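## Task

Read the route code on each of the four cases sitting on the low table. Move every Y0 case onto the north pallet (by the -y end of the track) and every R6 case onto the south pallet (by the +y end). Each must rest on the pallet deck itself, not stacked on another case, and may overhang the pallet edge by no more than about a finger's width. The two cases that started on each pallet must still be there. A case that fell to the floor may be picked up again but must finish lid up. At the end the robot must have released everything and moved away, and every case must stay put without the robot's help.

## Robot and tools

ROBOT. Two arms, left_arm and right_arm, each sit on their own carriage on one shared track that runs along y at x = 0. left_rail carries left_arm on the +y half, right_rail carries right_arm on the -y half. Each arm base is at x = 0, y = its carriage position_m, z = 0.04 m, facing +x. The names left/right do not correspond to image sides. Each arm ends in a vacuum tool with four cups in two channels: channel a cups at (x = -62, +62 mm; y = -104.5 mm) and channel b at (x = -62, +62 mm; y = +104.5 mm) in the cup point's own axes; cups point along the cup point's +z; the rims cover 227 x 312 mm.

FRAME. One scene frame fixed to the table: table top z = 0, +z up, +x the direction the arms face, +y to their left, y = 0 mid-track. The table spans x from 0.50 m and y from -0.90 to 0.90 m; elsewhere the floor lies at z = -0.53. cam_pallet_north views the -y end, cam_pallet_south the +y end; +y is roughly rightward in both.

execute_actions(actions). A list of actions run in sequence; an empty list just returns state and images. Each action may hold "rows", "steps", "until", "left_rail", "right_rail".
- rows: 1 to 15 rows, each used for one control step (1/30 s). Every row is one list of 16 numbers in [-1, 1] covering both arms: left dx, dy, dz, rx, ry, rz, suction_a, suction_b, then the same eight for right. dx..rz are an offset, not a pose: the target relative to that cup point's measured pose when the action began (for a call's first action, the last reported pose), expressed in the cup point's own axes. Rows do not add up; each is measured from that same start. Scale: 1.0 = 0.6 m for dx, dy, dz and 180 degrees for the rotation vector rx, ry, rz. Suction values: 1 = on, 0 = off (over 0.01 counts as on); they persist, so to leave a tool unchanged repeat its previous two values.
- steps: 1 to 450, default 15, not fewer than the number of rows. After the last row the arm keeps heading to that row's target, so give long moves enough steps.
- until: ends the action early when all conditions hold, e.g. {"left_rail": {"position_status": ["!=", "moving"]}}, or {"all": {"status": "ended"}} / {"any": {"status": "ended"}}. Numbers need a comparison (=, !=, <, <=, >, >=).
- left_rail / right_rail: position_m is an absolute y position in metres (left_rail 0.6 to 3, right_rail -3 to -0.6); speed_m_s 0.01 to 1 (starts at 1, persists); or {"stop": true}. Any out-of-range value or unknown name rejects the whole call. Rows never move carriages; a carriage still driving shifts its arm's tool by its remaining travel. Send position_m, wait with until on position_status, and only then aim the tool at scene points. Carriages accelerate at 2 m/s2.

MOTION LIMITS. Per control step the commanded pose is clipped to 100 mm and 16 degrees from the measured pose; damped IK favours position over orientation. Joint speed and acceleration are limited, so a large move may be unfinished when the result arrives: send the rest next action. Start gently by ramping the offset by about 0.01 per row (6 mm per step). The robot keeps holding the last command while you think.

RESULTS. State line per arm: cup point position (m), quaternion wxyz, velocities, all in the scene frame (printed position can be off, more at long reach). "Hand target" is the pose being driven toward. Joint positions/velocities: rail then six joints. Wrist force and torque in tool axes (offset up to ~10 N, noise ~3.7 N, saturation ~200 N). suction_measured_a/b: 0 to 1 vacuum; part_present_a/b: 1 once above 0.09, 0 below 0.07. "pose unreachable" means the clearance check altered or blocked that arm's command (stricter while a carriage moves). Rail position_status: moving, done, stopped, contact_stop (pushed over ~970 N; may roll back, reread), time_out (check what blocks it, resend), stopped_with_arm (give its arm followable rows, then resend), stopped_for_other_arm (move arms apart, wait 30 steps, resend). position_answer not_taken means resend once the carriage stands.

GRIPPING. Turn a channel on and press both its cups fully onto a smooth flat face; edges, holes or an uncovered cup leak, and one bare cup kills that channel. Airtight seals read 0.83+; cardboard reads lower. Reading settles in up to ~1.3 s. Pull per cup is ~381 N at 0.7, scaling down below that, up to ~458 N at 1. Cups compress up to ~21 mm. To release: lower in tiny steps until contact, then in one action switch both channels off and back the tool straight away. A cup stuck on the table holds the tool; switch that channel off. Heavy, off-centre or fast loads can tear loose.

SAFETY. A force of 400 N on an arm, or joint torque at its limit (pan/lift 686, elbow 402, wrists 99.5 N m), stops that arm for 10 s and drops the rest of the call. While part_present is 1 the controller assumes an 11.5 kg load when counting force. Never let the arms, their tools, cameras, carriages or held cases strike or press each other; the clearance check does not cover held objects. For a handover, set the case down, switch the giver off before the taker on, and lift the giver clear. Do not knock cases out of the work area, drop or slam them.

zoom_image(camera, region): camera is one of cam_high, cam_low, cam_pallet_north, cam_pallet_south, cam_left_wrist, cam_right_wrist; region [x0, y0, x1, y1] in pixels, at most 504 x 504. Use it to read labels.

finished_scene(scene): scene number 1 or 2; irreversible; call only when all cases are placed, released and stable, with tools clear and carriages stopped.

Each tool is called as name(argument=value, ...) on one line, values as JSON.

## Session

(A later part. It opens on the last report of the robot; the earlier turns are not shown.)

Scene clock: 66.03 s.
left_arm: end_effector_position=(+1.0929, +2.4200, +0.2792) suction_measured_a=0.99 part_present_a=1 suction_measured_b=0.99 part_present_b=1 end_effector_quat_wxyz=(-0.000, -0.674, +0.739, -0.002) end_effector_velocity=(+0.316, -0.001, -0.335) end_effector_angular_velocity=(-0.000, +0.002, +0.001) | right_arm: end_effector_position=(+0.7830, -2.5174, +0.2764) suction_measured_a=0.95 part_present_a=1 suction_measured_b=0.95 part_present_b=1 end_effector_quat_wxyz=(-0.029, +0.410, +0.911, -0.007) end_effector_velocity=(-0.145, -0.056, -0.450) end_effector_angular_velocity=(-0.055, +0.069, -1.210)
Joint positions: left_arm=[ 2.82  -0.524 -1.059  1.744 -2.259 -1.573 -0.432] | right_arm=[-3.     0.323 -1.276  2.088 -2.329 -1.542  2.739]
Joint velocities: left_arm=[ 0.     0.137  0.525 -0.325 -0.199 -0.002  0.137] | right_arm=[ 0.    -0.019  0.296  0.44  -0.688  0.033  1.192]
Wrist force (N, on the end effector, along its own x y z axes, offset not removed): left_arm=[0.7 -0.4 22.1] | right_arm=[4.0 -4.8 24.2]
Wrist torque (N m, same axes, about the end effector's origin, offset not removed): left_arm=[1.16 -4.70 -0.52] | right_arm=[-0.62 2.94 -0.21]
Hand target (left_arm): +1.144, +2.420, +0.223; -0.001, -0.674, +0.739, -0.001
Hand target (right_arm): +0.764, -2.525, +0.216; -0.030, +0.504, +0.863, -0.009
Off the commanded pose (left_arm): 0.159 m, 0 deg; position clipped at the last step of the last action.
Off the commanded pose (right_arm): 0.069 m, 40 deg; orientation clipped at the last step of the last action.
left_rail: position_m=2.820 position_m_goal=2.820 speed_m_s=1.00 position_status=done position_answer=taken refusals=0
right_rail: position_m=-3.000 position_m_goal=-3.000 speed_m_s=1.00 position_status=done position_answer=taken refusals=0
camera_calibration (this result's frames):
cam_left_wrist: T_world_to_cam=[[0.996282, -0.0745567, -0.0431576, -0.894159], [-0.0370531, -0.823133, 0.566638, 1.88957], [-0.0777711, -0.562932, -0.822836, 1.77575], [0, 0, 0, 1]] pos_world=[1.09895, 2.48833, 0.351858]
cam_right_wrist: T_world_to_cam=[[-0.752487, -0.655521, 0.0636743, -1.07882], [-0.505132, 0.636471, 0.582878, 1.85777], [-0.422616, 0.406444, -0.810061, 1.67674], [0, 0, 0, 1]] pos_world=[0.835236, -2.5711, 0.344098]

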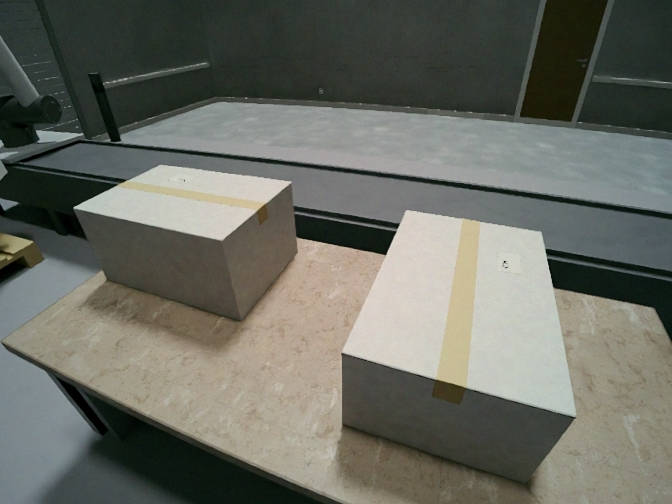

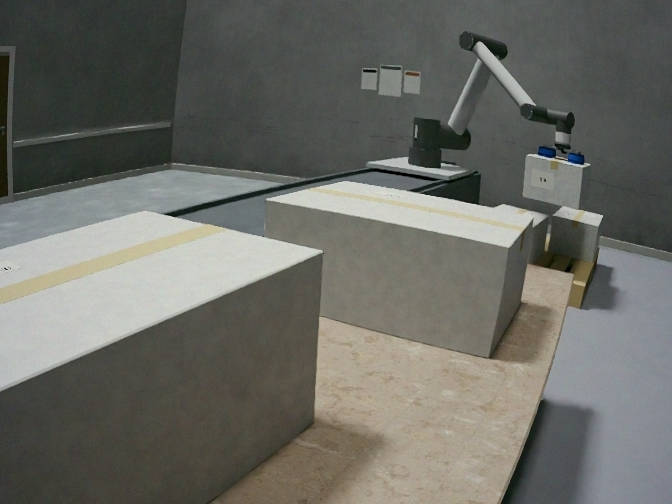

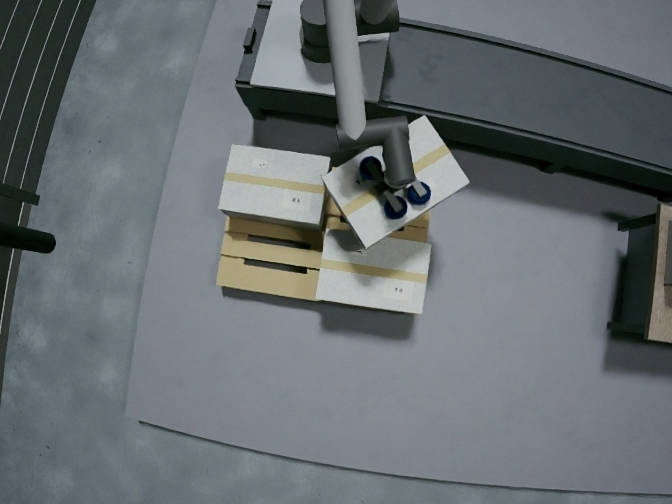

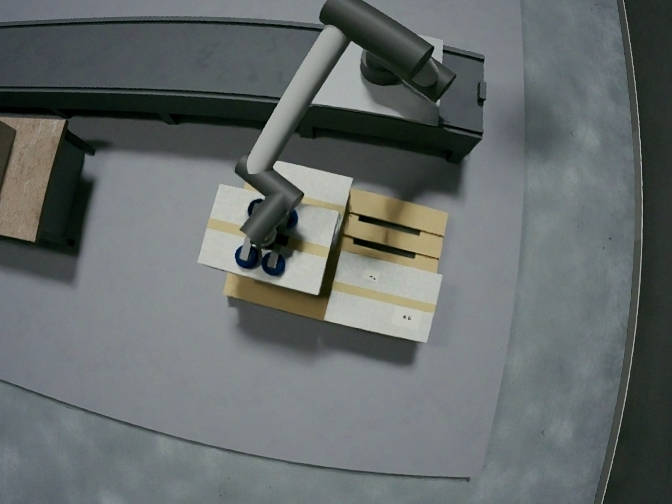

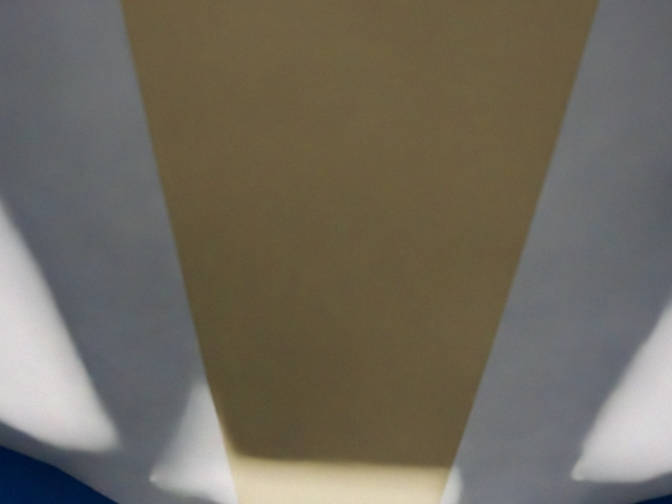

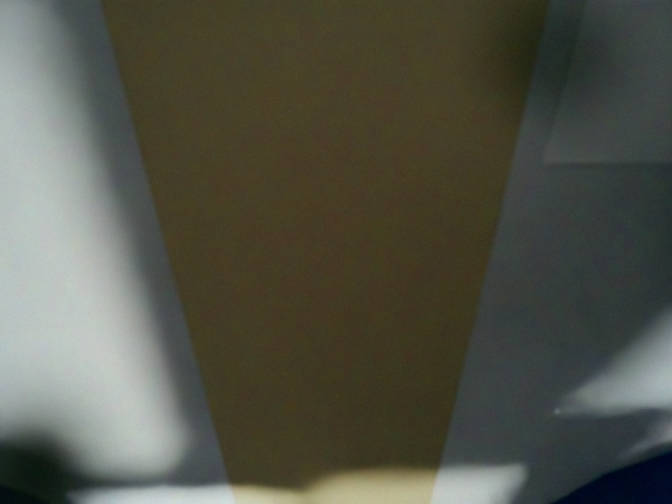

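execute_actions(actions=[{"steps": 2}])

Scene clock: 66.87 s.
left_arm: end_effector_position=(+1.1478, +2.4204, +0.2202) suction_measured_a=0.99 part_present_a=1 suction_measured_b=0.99 part_present_b=1 end_effector_quat_wxyz=(-0.001, -0.674, +0.739, -0.002) end_effector_velocity=(+0.220, -0.004, -0.144) end_effector_angular_velocity=(-0.033, -0.010, -0.010) | right_arm: end_effector_position=(+0.7642, -2.5247, +0.2153) suction_measured_a=0.95 part_present_a=1 suction_measured_b=0.95 part_present_b=1 end_effector_quat_wxyz=(-0.029, +0.506, +0.862, -0.008) end_effector_velocity=(+0.020, +0.007, -0.036) end_effector_angular_velocity=(+0.020, -0.109, -0.333)
Joint positions: left_arm=[ 2.82  -0.501 -0.968  1.684 -2.29  -1.573 -0.409] | right_arm=[-3.     0.32  -1.232  2.148 -2.436 -1.537  2.953]
Joint velocities: left_arm=[ 0.     0.091  0.296 -0.289 -0.031 -0.024  0.101] | right_arm=[ 0.    -0.     0.046  0.044 -0.211  0.002  0.334]
Wrist force (N, on the end effector, along its own x y z axes, offset not removed): left_arm=[7.4 118.4 -40.6] | right_arm=[0.2 -12.3 3.3]
Wrist torque (N m, same axes, about the end effector's origin, offset not removed): left_arm=[-4.14 -3.23 3.22] | right_arm=[1.40 3.50 -5.14]
Hand target (left_arm): +1.200, +2.415, +0.171; -0.001, -0.674, +0.739, -0.002
Hand target (right_arm): +0.769, -2.523, +0.210; -0.021, +0.609, +0.793, -0.001
Off the commanded pose (left_arm): 0.079 m, 0 deg.
Off the commanded pose (right_arm): 0.007 m, 28 deg; orientation clipped at the last step of the last action.
left_rail: position_m=2.820 position_m_goal=2.820 speed_m_s=1.00 position_status=done position_answer=taken refusals=0
right_rail: position_m=-3.000 position_m_goal=-3.000 speed_m_s=1.00 position_status=done position_answer=taken refusals=0
camera_calibration (this result's frames):
cam_left_wrist: T_world_to_cam=[[0.996228, -0.0749287, -0.0437702, -0.950246], [-0.036982, -0.822904, 0.566976, 1.92467], [-0.0785014, -0.563218, -0.822571, 1.73321], [0, 0, 0, 1]] pos_world=[1.1539, 2.4888, 0.292855]
cam_right_wrist: T_world_to_cam=[[-0.875375, -0.478433, 0.0694271, -0.554092], [-0.355231, 0.733961, 0.578888, 2.02098], [-0.327916, 0.482082, -0.812446, 1.74136], [0, 0, 0, 1]] pos_world=[0.803898, -2.5879, 0.283309]

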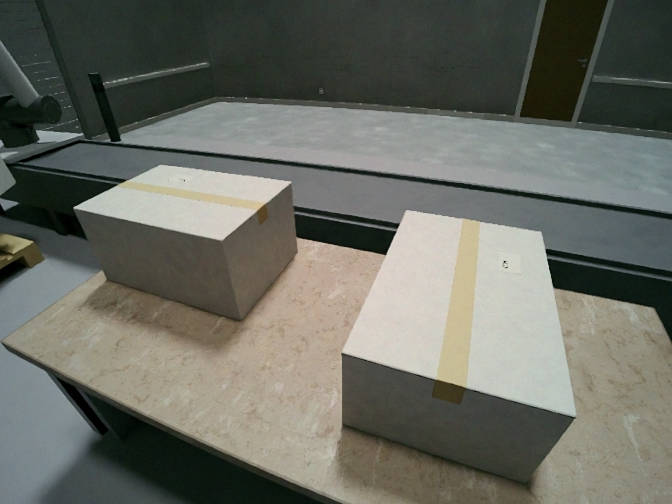

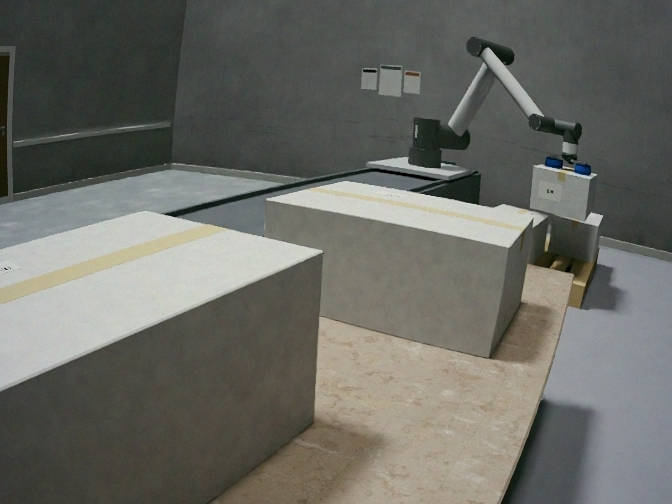

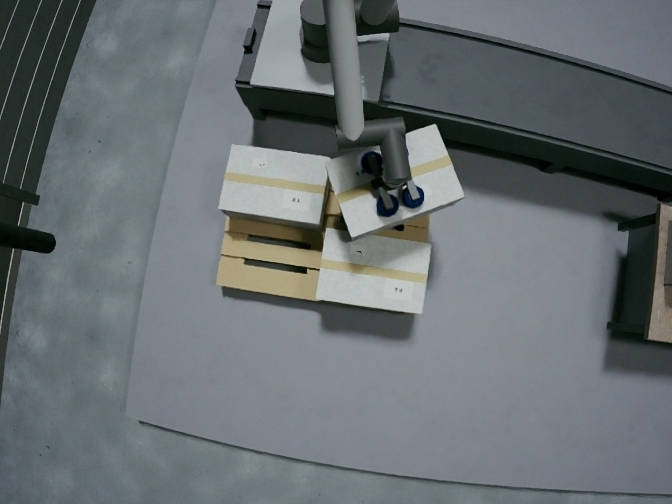

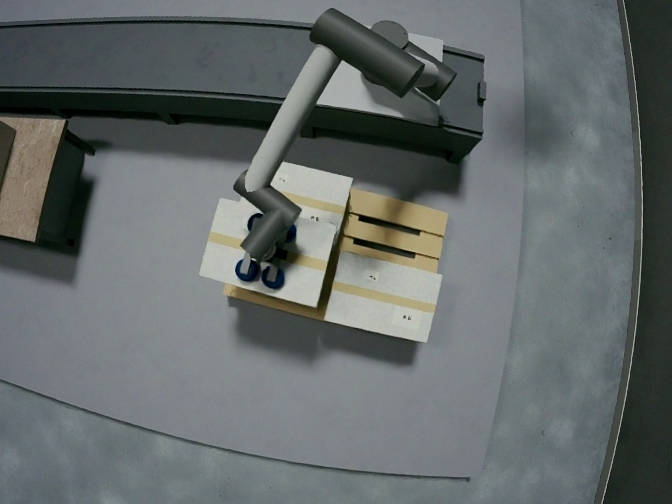

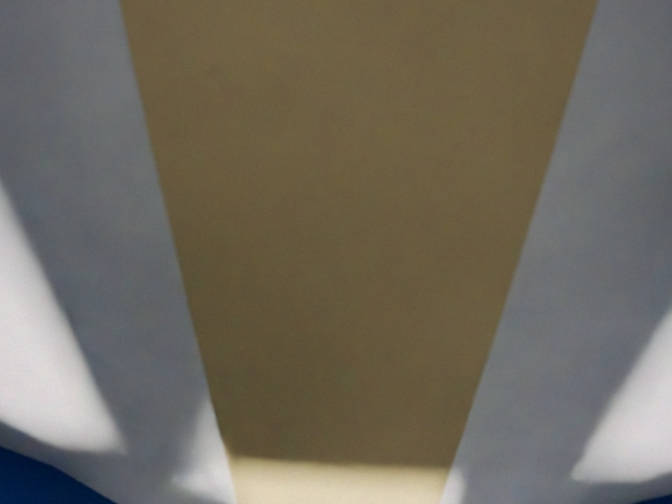

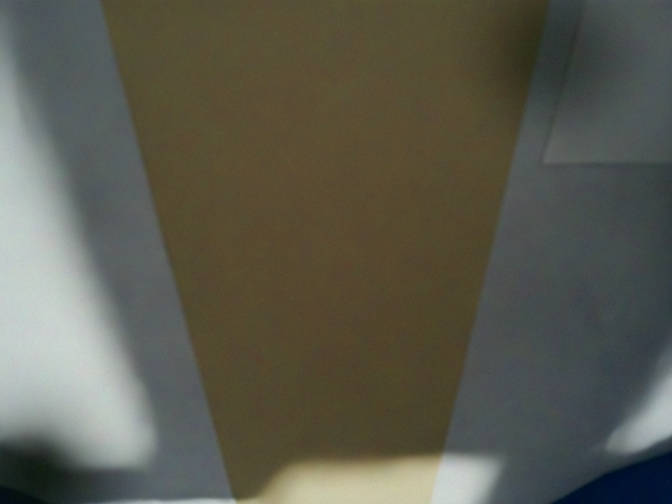

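execute_actions(actions=[])

Scene clock: 70.10 s.
left_arm: end_effector_position=(+1.2001, +2.4148, +0.1715) suction_measured_a=0.99 part_present_a=1 suction_measured_b=0.99 part_present_b=1 end_effector_quat_wxyz=(-0.001, -0.674, +0.739, -0.002) end_effector_velocity=(+0.000, +0.000, +0.000) end_effector_angular_velocity=(-0.000, -0.000, -0.000) | right_arm: end_effector_position=(+0.7689, -2.5231, +0.2098) suction_measured_a=0.95 part_present_a=1 suction_measured_b=0.95 part_present_b=1 end_effector_quat_wxyz=(-0.021, +0.609, +0.793, -0.001) end_effector_velocity=(+0.000, -0.000, -0.000) end_effector_angular_velocity=(-0.000, +0.000, +0.000)
Joint positions: left_arm=[ 2.82  -0.485 -0.885  1.611 -2.3   -1.573 -0.393] | right_arm=[-3.     0.32  -1.223  2.155 -2.478 -1.537  3.2  ]
Joint velocities: left_arm=[ 0.  0. -0.  0. -0.  0.  0.] | right_arm=[ 0. -0.  0. -0. -0.  0. -0.]
Wrist force (N, on the end effector, along its own x y z axes, offset not removed): left_arm=[-1.7 -0.3 26.0] | right_arm=[0.4 -5.9 23.3]
Wrist torque (N m, same axes, about the end effector's origin, offset not removed): left_arm=[1.50 -4.32 -0.62] | right_arm=[-1.13 3.30 -0.40]
Hand target (left_arm): +1.200, +2.415, +0.171; -0.001, -0.674, +0.739, -0.002
Hand target (right_arm): +0.769, -2.523, +0.210; -0.021, +0.609, +0.793, -0.001
Off the commanded pose (left_arm): 0.009 m, 0 deg.
Off the commanded pose (right_arm): 0.001 m, 14 deg; orientation clipped at the last step of the last action.
left_rail: position_m=2.820 position_m_goal=2.820 speed_m_s=1.00 position_status=done position_answer=taken refusals=0
right_rail: position_m=-3.000 position_m_goal=-3.000 speed_m_s=1.00 position_status=done position_answer=taken refusals=0
camera_calibration (this result's frames):
cam_left_wrist: T_world_to_cam=[[0.99624, -0.0747658, -0.0437742, -1.00529], [-0.0368836, -0.823186, 0.566572, 1.95028], [-0.0783945, -0.562827, -0.822849, 1.69308], [0, 0, 0, 1]] pos_world=[1.20617, 2.48319, 0.244173]
cam_right_wrist: T_world_to_cam=[[-0.966796, -0.249968, 0.0531151, 0.101305], [-0.175917, 0.801758, 0.571171, 2.05941], [-0.18536, 0.542862, -0.819111, 1.7828], [0, 0, 0, 1]] pos_world=[0.790687, -2.59364, 0.278651]

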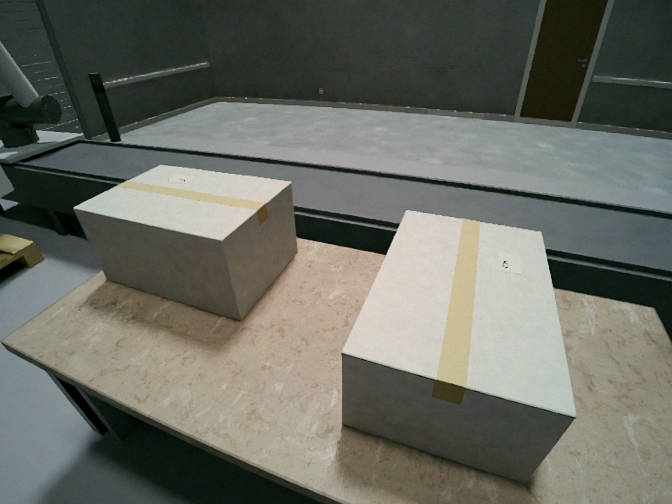

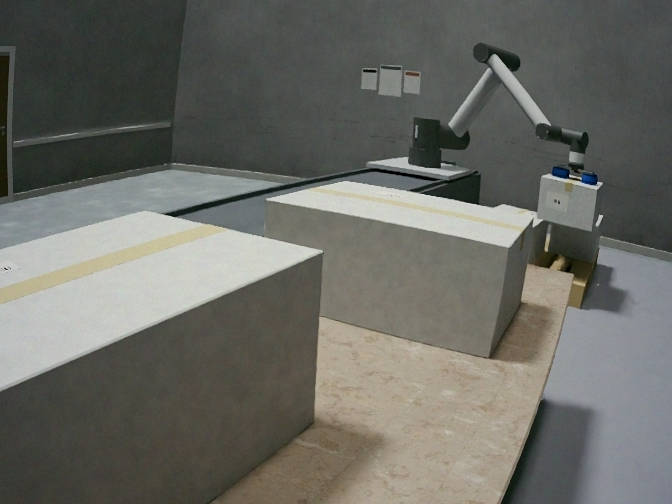

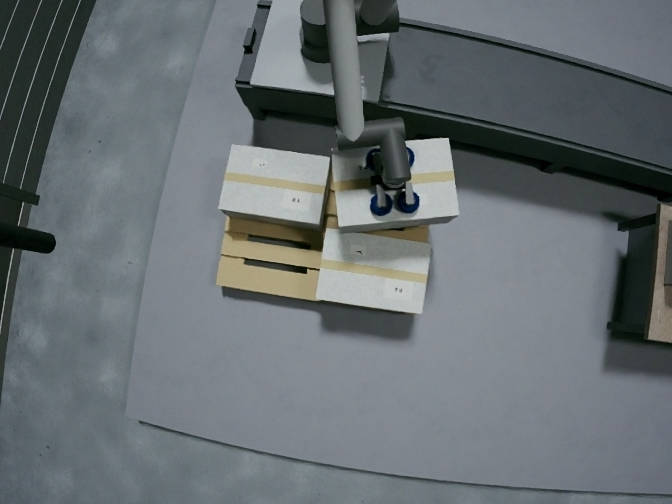

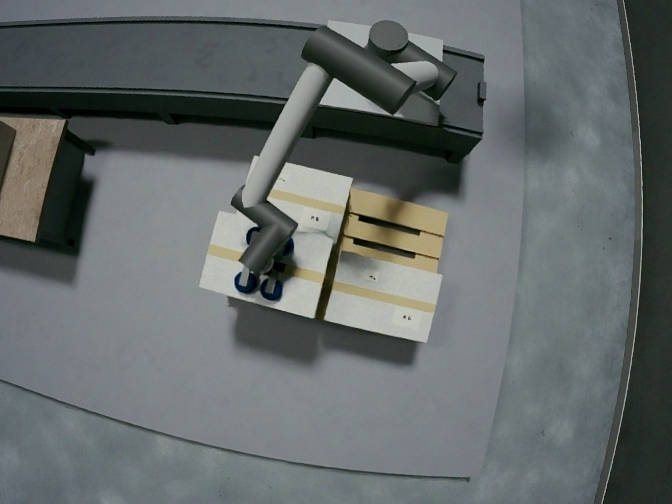

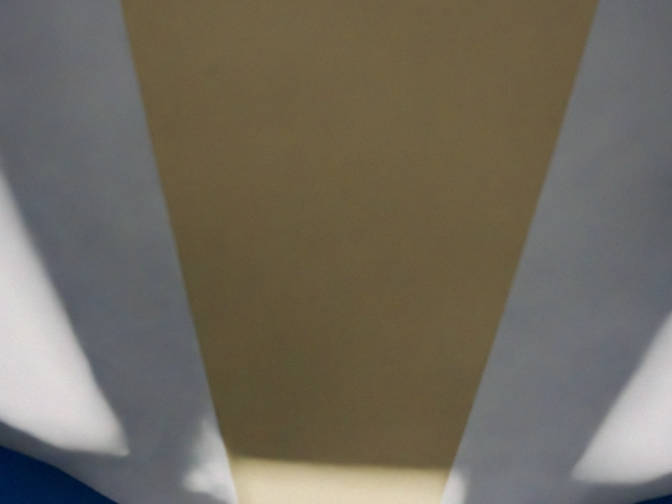

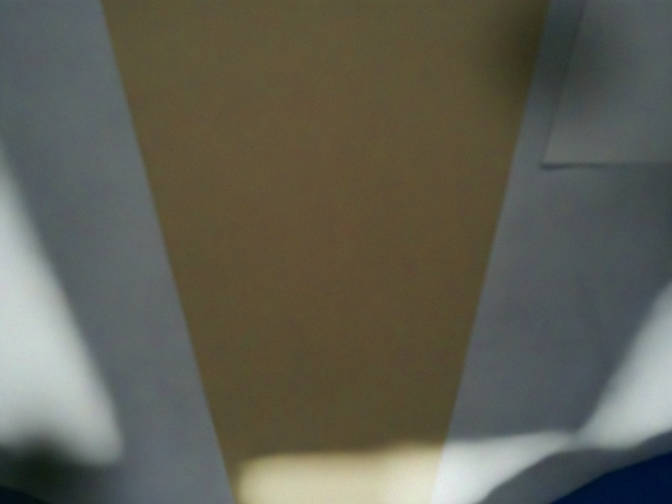

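execute_actions(actions=[{"steps":1}])

zoom_image(camera="cam_high", region=[470, 235, 550, 295])

zoom_image(camera="cam_high", region=[150, 160, 220, 200])

Scene clock: 71.00 s.
left_arm: end_effector_position=(+1.2001, +2.4148, +0.1715) suction_measured_a=0.99 part_present_a=1 suction_measured_b=0.99 part_present_b=1 end_effector_quat_wxyz=(-0.001, -0.674, +0.739, -0.002) end_effector_velocity=(+0.009, -0.004, -0.002) end_effector_angular_velocity=(-0.002, -0.003, -0.000) | right_arm: end_effector_position=(+0.7688, -2.5230, +0.2098) suction_measured_a=0.95 part_present_a=1 suction_measured_b=0.95 part_present_b=1 end_effector_quat_wxyz=(-0.021, +0.609, +0.793, -0.001) end_effector_velocity=(-0.006, +0.002, -0.004) end_effector_angular_velocity=(-0.004, -0.012, -0.024)
Joint positions: left_arm=[ 2.82  -0.485 -0.885  1.611 -2.3   -1.573 -0.393] | right_arm=[-3.     0.32  -1.223  2.156 -2.478 -1.537  3.2  ]
Joint velocities: left_arm=[ 0.     0.001  0.01  -0.016  0.002 -0.     0.001] | right_arm=[ 0.     0.007  0.     0.012 -0.023 -0.007  0.031]
Wrist force (N, on the end effector, along its own x y z axes, offset not removed): left_arm=[-1.2 -0.8 24.8] | right_arm=[-1.4 -1.8 24.9]
Wrist torque (N m, same axes, about the end effector's origin, offset not removed): left_arm=[1.28 -4.36 -0.39] | right_arm=[-0.38 3.63 -0.47]
Hand target (left_arm): +1.208, +2.411, +0.171; -0.001, -0.674, +0.739, -0.002
Hand target (right_arm): +0.769, -2.523, +0.210; -0.007, +0.691, +0.723, +0.005
Off the commanded pose (left_arm): 0.009 m, 0 deg.
Off the commanded pose (right_arm): 0.000 m, 14 deg.
left_rail: position_m=2.820 position_m_goal=2.820 speed_m_s=1.00 position_status=done position_answer=taken refusals=0
right_rail: position_m=-3.000 position_m_goal=-3.000 speed_m_s=1.00 position_status=done position_answer=taken refusals=0
camera_calibration (this result's frames):
cam_left_wrist: T_world_to_cam=[[0.996241, -0.0747671, -0.0437544, -1.00534], [-0.0368952, -0.823181, 0.56658, 1.95027], [-0.0783793, -0.562835, -0.822844, 1.69306], [0, 0, 0, 1]] pos_world=[1.20622, 2.48317, 0.244157]
cam_right_wrist: T_world_to_cam=[[-0.966836, -0.249823, 0.0530652, 0.101679], [-0.175828, 0.80179, 0.571154, 2.05942], [-0.185234, 0.542882, -0.819126, 1.78272], [0, 0, 0, 1]] pos_world=[0.790631, -2.59363, 0.278631]

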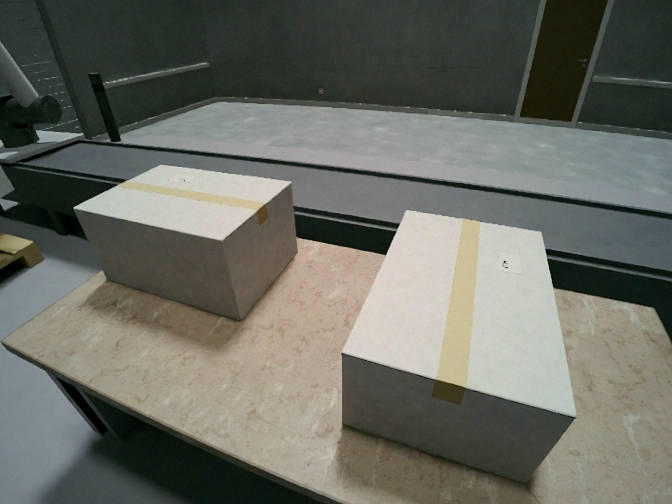

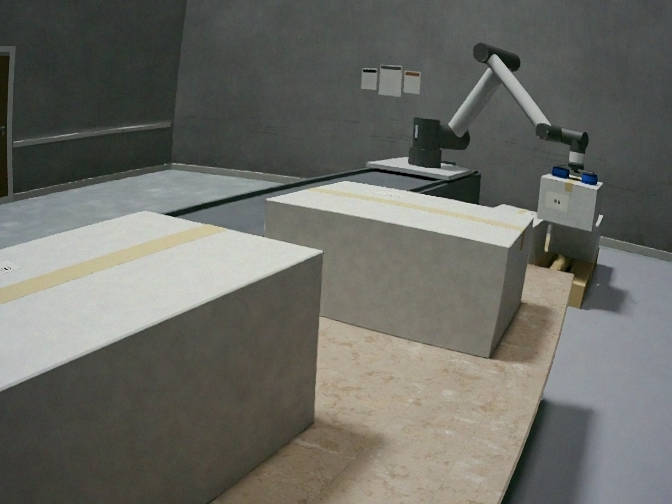

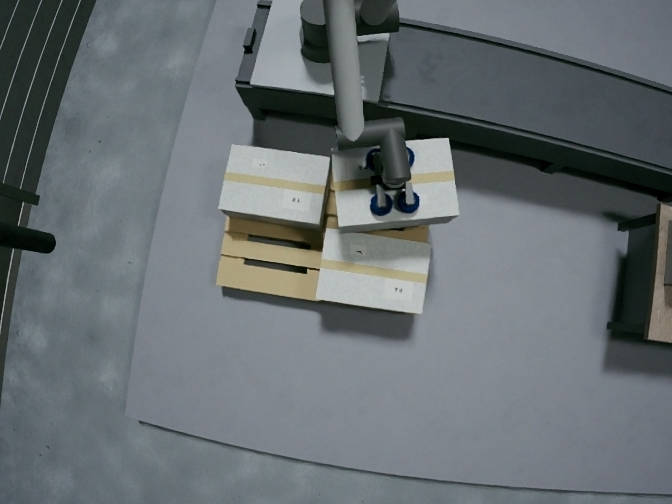

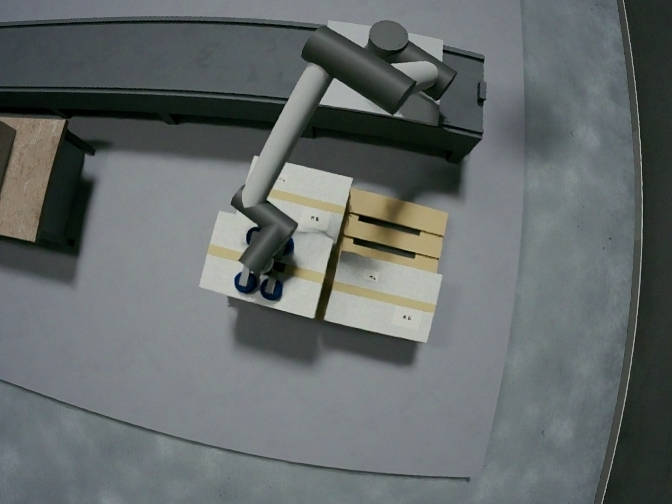

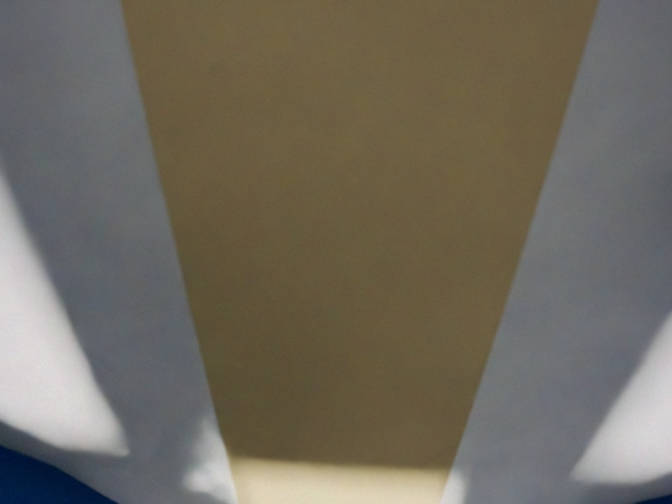

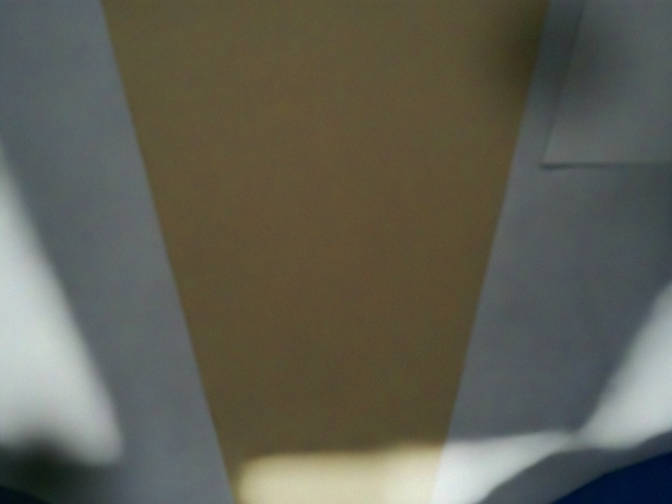

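Region (470, 235, 550, 295) of cam_high's 672x504 image, scaled by 6.300, with more detail than that image has; it fills the top 378 rows of this view, and the rest is white.

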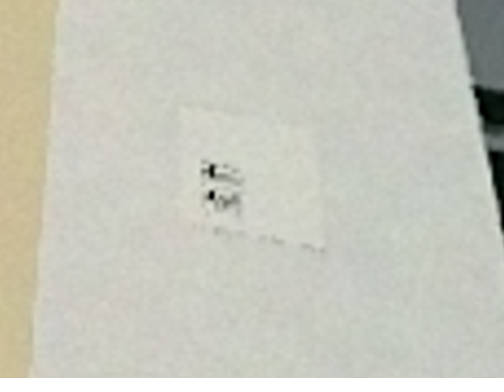

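Region (150, 160, 220, 200) of cam_high's 672x504 image, scaled by 7.200, with more detail than that image has; it fills the top 288 rows of this view, and the rest is white.

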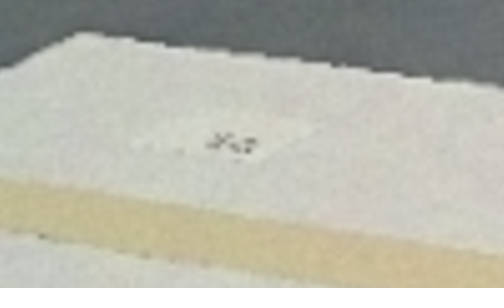

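execute_actions(actions=[])

Scene clock: 71.60 s.
left_arm: end_effector_position=(+1.2083, +2.4111, +0.1708) suction_measured_a=0.99 part_present_a=1 suction_measured_b=0.99 part_present_b=1 end_effector_quat_wxyz=(-0.001, -0.674, +0.739, -0.002) end_effector_velocity=(+0.001, -0.000, -0.000) end_effector_angular_velocity=(-0.000, +0.000, -0.000) | right_arm: end_effector_position=(+0.7690, -2.5230, +0.2097) suction_measured_a=0.95 part_present_a=1 suction_measured_b=0.95 part_present_b=1 end_effector_quat_wxyz=(-0.007, +0.690, +0.724, +0.004) end_effector_velocity=(+0.000, -0.000, +0.000) end_effector_angular_velocity=(-0.001, -0.002, -0.021)
Joint positions: left_arm=[ 2.82  -0.484 -0.876  1.595 -2.292 -1.573 -0.392] | right_arm=[-3.     0.326 -1.224  2.166 -2.514 -1.554  3.418]
Joint velocities: left_arm=[ 0.     0.     0.001 -0.001  0.001 -0.     0.   ] | right_arm=[ 0.     0.    -0.     0.001 -0.003 -0.001  0.022]
Wrist force (N, on the end effector, along its own x y z axes, offset not removed): left_arm=[1.6 -2.4 26.1] | right_arm=[0.5 -6.3 22.7]
Wrist torque (N m, same axes, about the end effector's origin, offset not removed): left_arm=[1.11 -4.66 -0.53] | right_arm=[-0.93 3.32 -0.22]
Hand target (left_arm): +1.208, +2.411, +0.171; -0.001, -0.674, +0.739, -0.002
Hand target (right_arm): +0.769, -2.523, +0.210; -0.007, +0.691, +0.723, +0.005
Off the commanded pose (left_arm): 0.001 m, 0 deg.
Off the commanded pose (right_arm): 0.001 m, 1 deg.
left_rail: position_m=2.820 position_m_goal=2.820 speed_m_s=1.00 position_status=done position_answer=taken refusals=0
right_rail: position_m=-3.000 position_m_goal=-3.000 speed_m_s=1.00 position_status=done position_answer=taken refusals=0
camera_calibration (this result's frames):
cam_left_wrist: T_world_to_cam=[[0.996204, -0.0749699, -0.0442463, -1.01322], [-0.0367838, -0.823179, 0.566589, 1.94781], [-0.0788998, -0.562811, -0.822812, 1.69163], [0, 0, 0, 1]] pos_world=[1.21449, 2.4795, 0.243456]
cam_right_wrist: T_world_to_cam=[[-0.998785, -0.039358, 0.0296605, 0.66235], [-0.0160677, 0.829014, 0.558997, 2.00783], [-0.04659, 0.557842, -0.828639, 1.71575], [0, 0, 0, 1]] pos_world=[0.773744, -2.59557, 0.279723]

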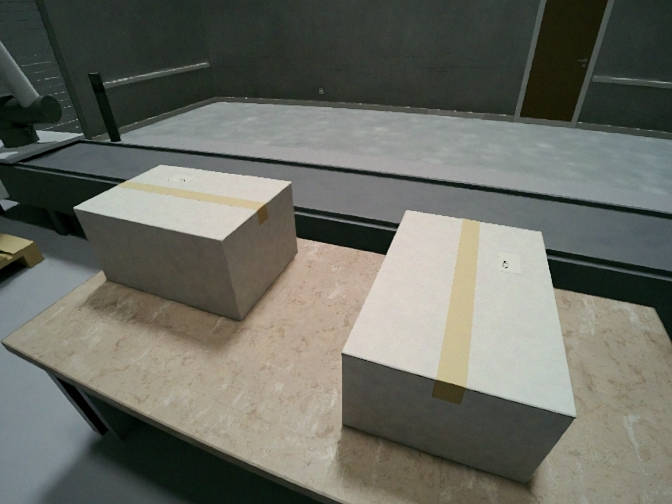

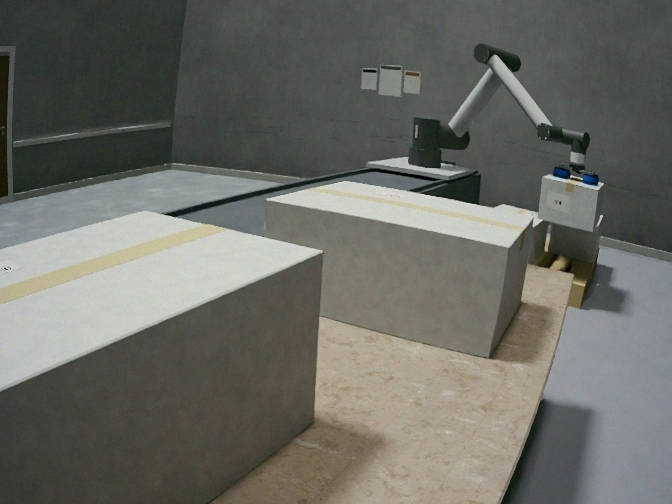

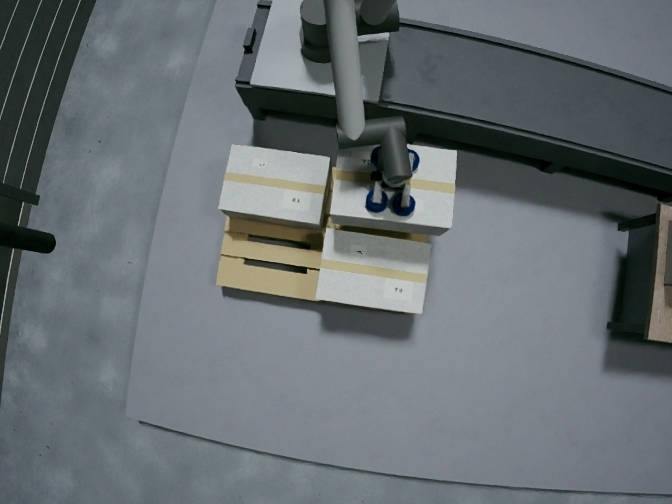

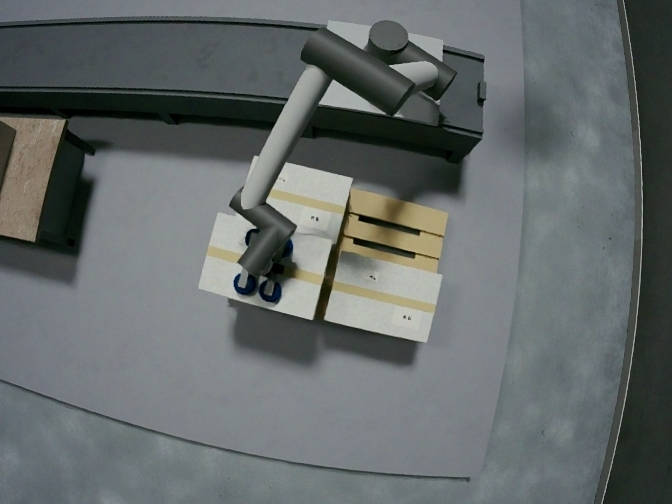

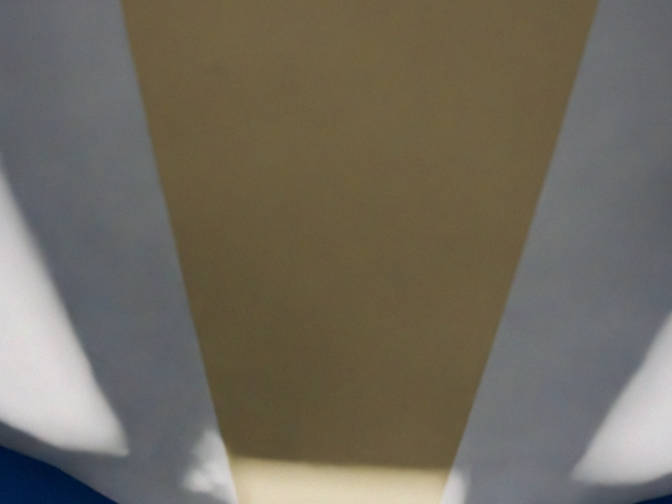

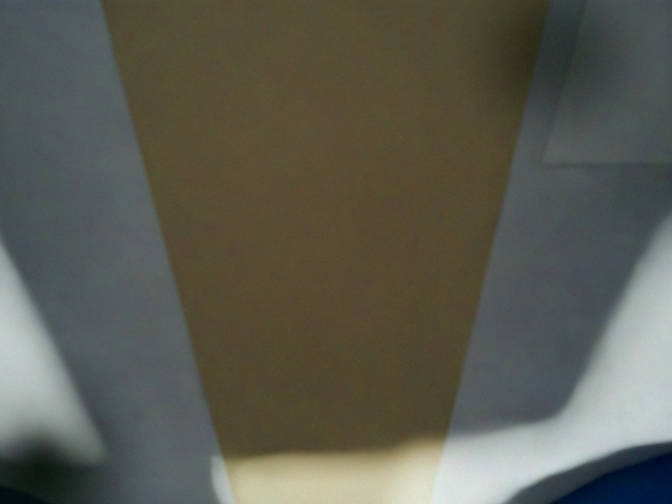

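execute_actions(actions=[{"steps":1}])

zoom_image(camera="cam_pallet_south", region=[190, 150, 460, 352])

Scene clock: 72.33 s.
left_arm: end_effector_position=(+1.2084, +2.4111, +0.1708) suction_measured_a=0.99 part_present_a=1 suction_measured_b=0.99 part_present_b=1 end_effector_quat_wxyz=(-0.001, -0.674, +0.739, -0.002) end_effector_velocity=(+0.000, -0.000, -0.000) end_effector_angular_velocity=(+0.000, +0.000, -0.000) | right_arm: end_effector_position=(+0.7690, -2.5230, +0.2097) suction_measured_a=0.95 part_present_a=1 suction_measured_b=0.95 part_present_b=1 end_effector_quat_wxyz=(-0.007, +0.691, +0.723, +0.005) end_effector_velocity=(-0.000, +0.001, +0.001) end_effector_angular_velocity=(-0.011, -0.007, -0.015)
Joint positions: left_arm=[ 2.82  -0.484 -0.876  1.595 -2.292 -1.573 -0.392] | right_arm=[-3.     0.326 -1.224  2.166 -2.514 -1.554  3.421]
Joint velocities: left_arm=[ 0.  0.  0. -0.  0. -0.  0.] | right_arm=[ 0.     0.005  0.    -0.    -0.004 -0.012  0.019]
Wrist force (N, on the end effector, along its own x y z axes, offset not removed): left_arm=[1.2 -3.5 25.7] | right_arm=[-0.3 -6.0 24.7]
Wrist torque (N m, same axes, about the end effector's origin, offset not removed): left_arm=[0.79 -4.65 -0.51] | right_arm=[-0.98 3.58 -0.26]
Hand target (left_arm): +1.209, +2.411, +0.171; -0.001, -0.674, +0.739, -0.001
Hand target (right_arm): +0.769, -2.523, +0.210; -0.002, +0.697, +0.717, +0.003
Off the commanded pose (left_arm): 0.001 m, 0 deg.
Off the commanded pose (right_arm): 0.001 m, 1 deg.
left_rail: position_m=2.820 position_m_goal=2.820 speed_m_s=1.00 position_status=done position_answer=taken refusals=0
right_rail: position_m=-3.000 position_m_goal=-3.000 speed_m_s=1.00 position_status=done position_answer=taken refusals=0
camera_calibration (this result's frames):
cam_left_wrist: T_world_to_cam=[[0.996204, -0.0749714, -0.0442437, -1.0133], [-0.0367862, -0.823176, 0.566593, 1.94778], [-0.0788986, -0.562814, -0.822809, 1.69162], [0, 0, 0, 1]] pos_world=[1.21457, 2.47946, 0.243453]
cam_right_wrist: T_world_to_cam=[[-0.998894, -0.0367196, 0.0293621, 0.669155], [-0.0140514, 0.829135, 0.558872, 2.00659], [-0.0448666, 0.557841, -0.828734, 1.71448], [0, 0, 0, 1]] pos_world=[0.773534, -2.59557, 0.279772]

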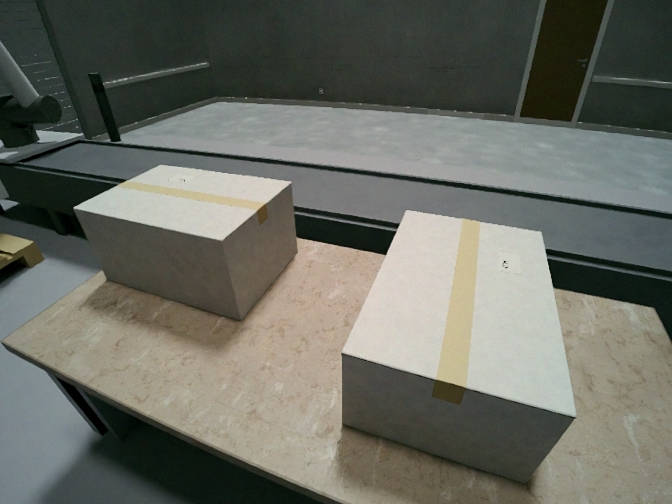

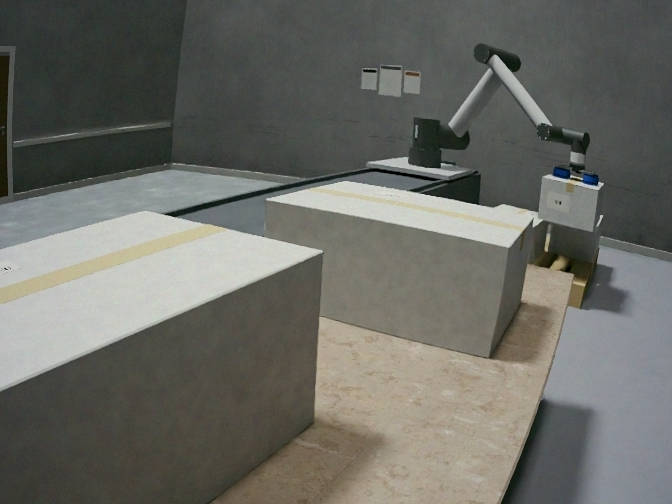

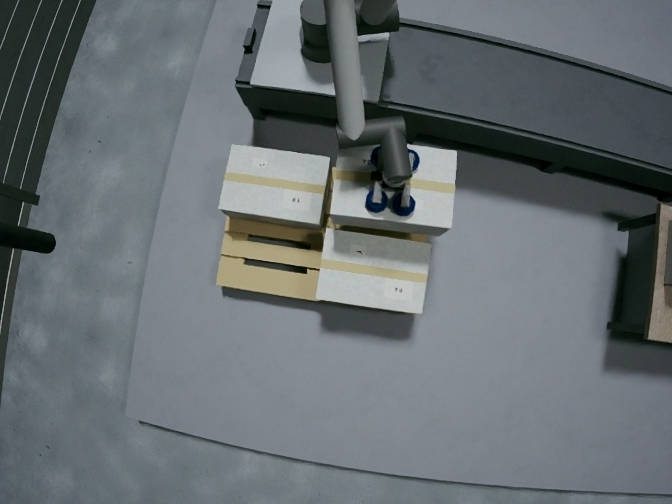

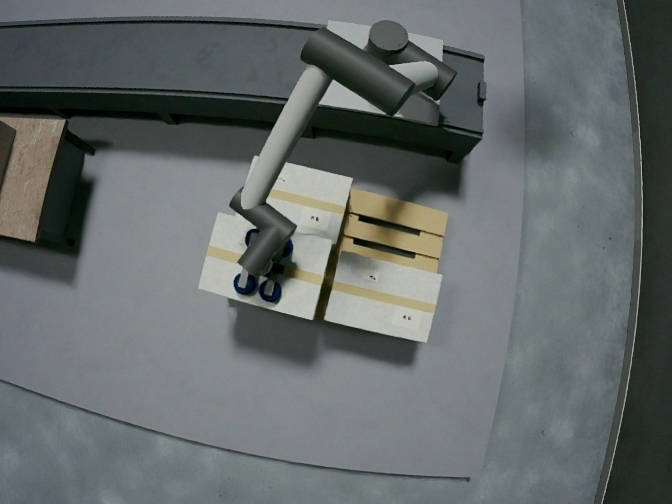

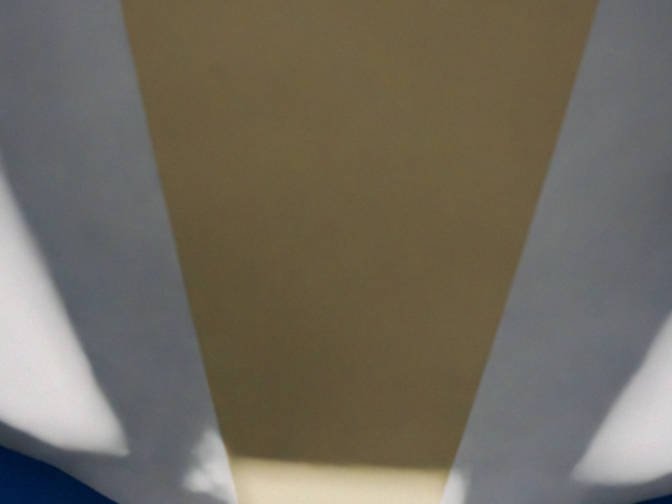

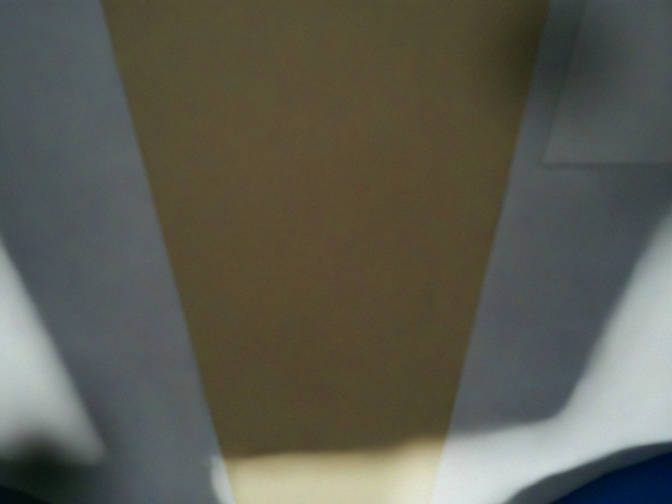

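Region (190, 150, 460, 352) of cam_pallet_south's 672x504 image, scaled by 1.867, with more detail than that image has; it fills the top 377 rows of this view, and the rest is white.

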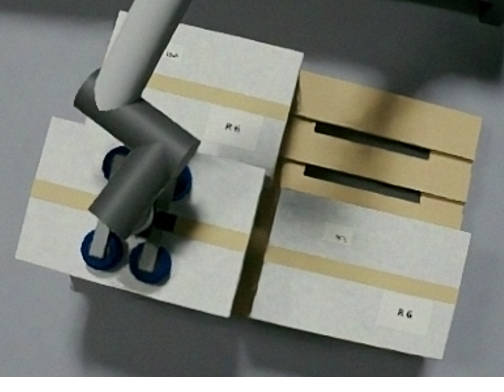

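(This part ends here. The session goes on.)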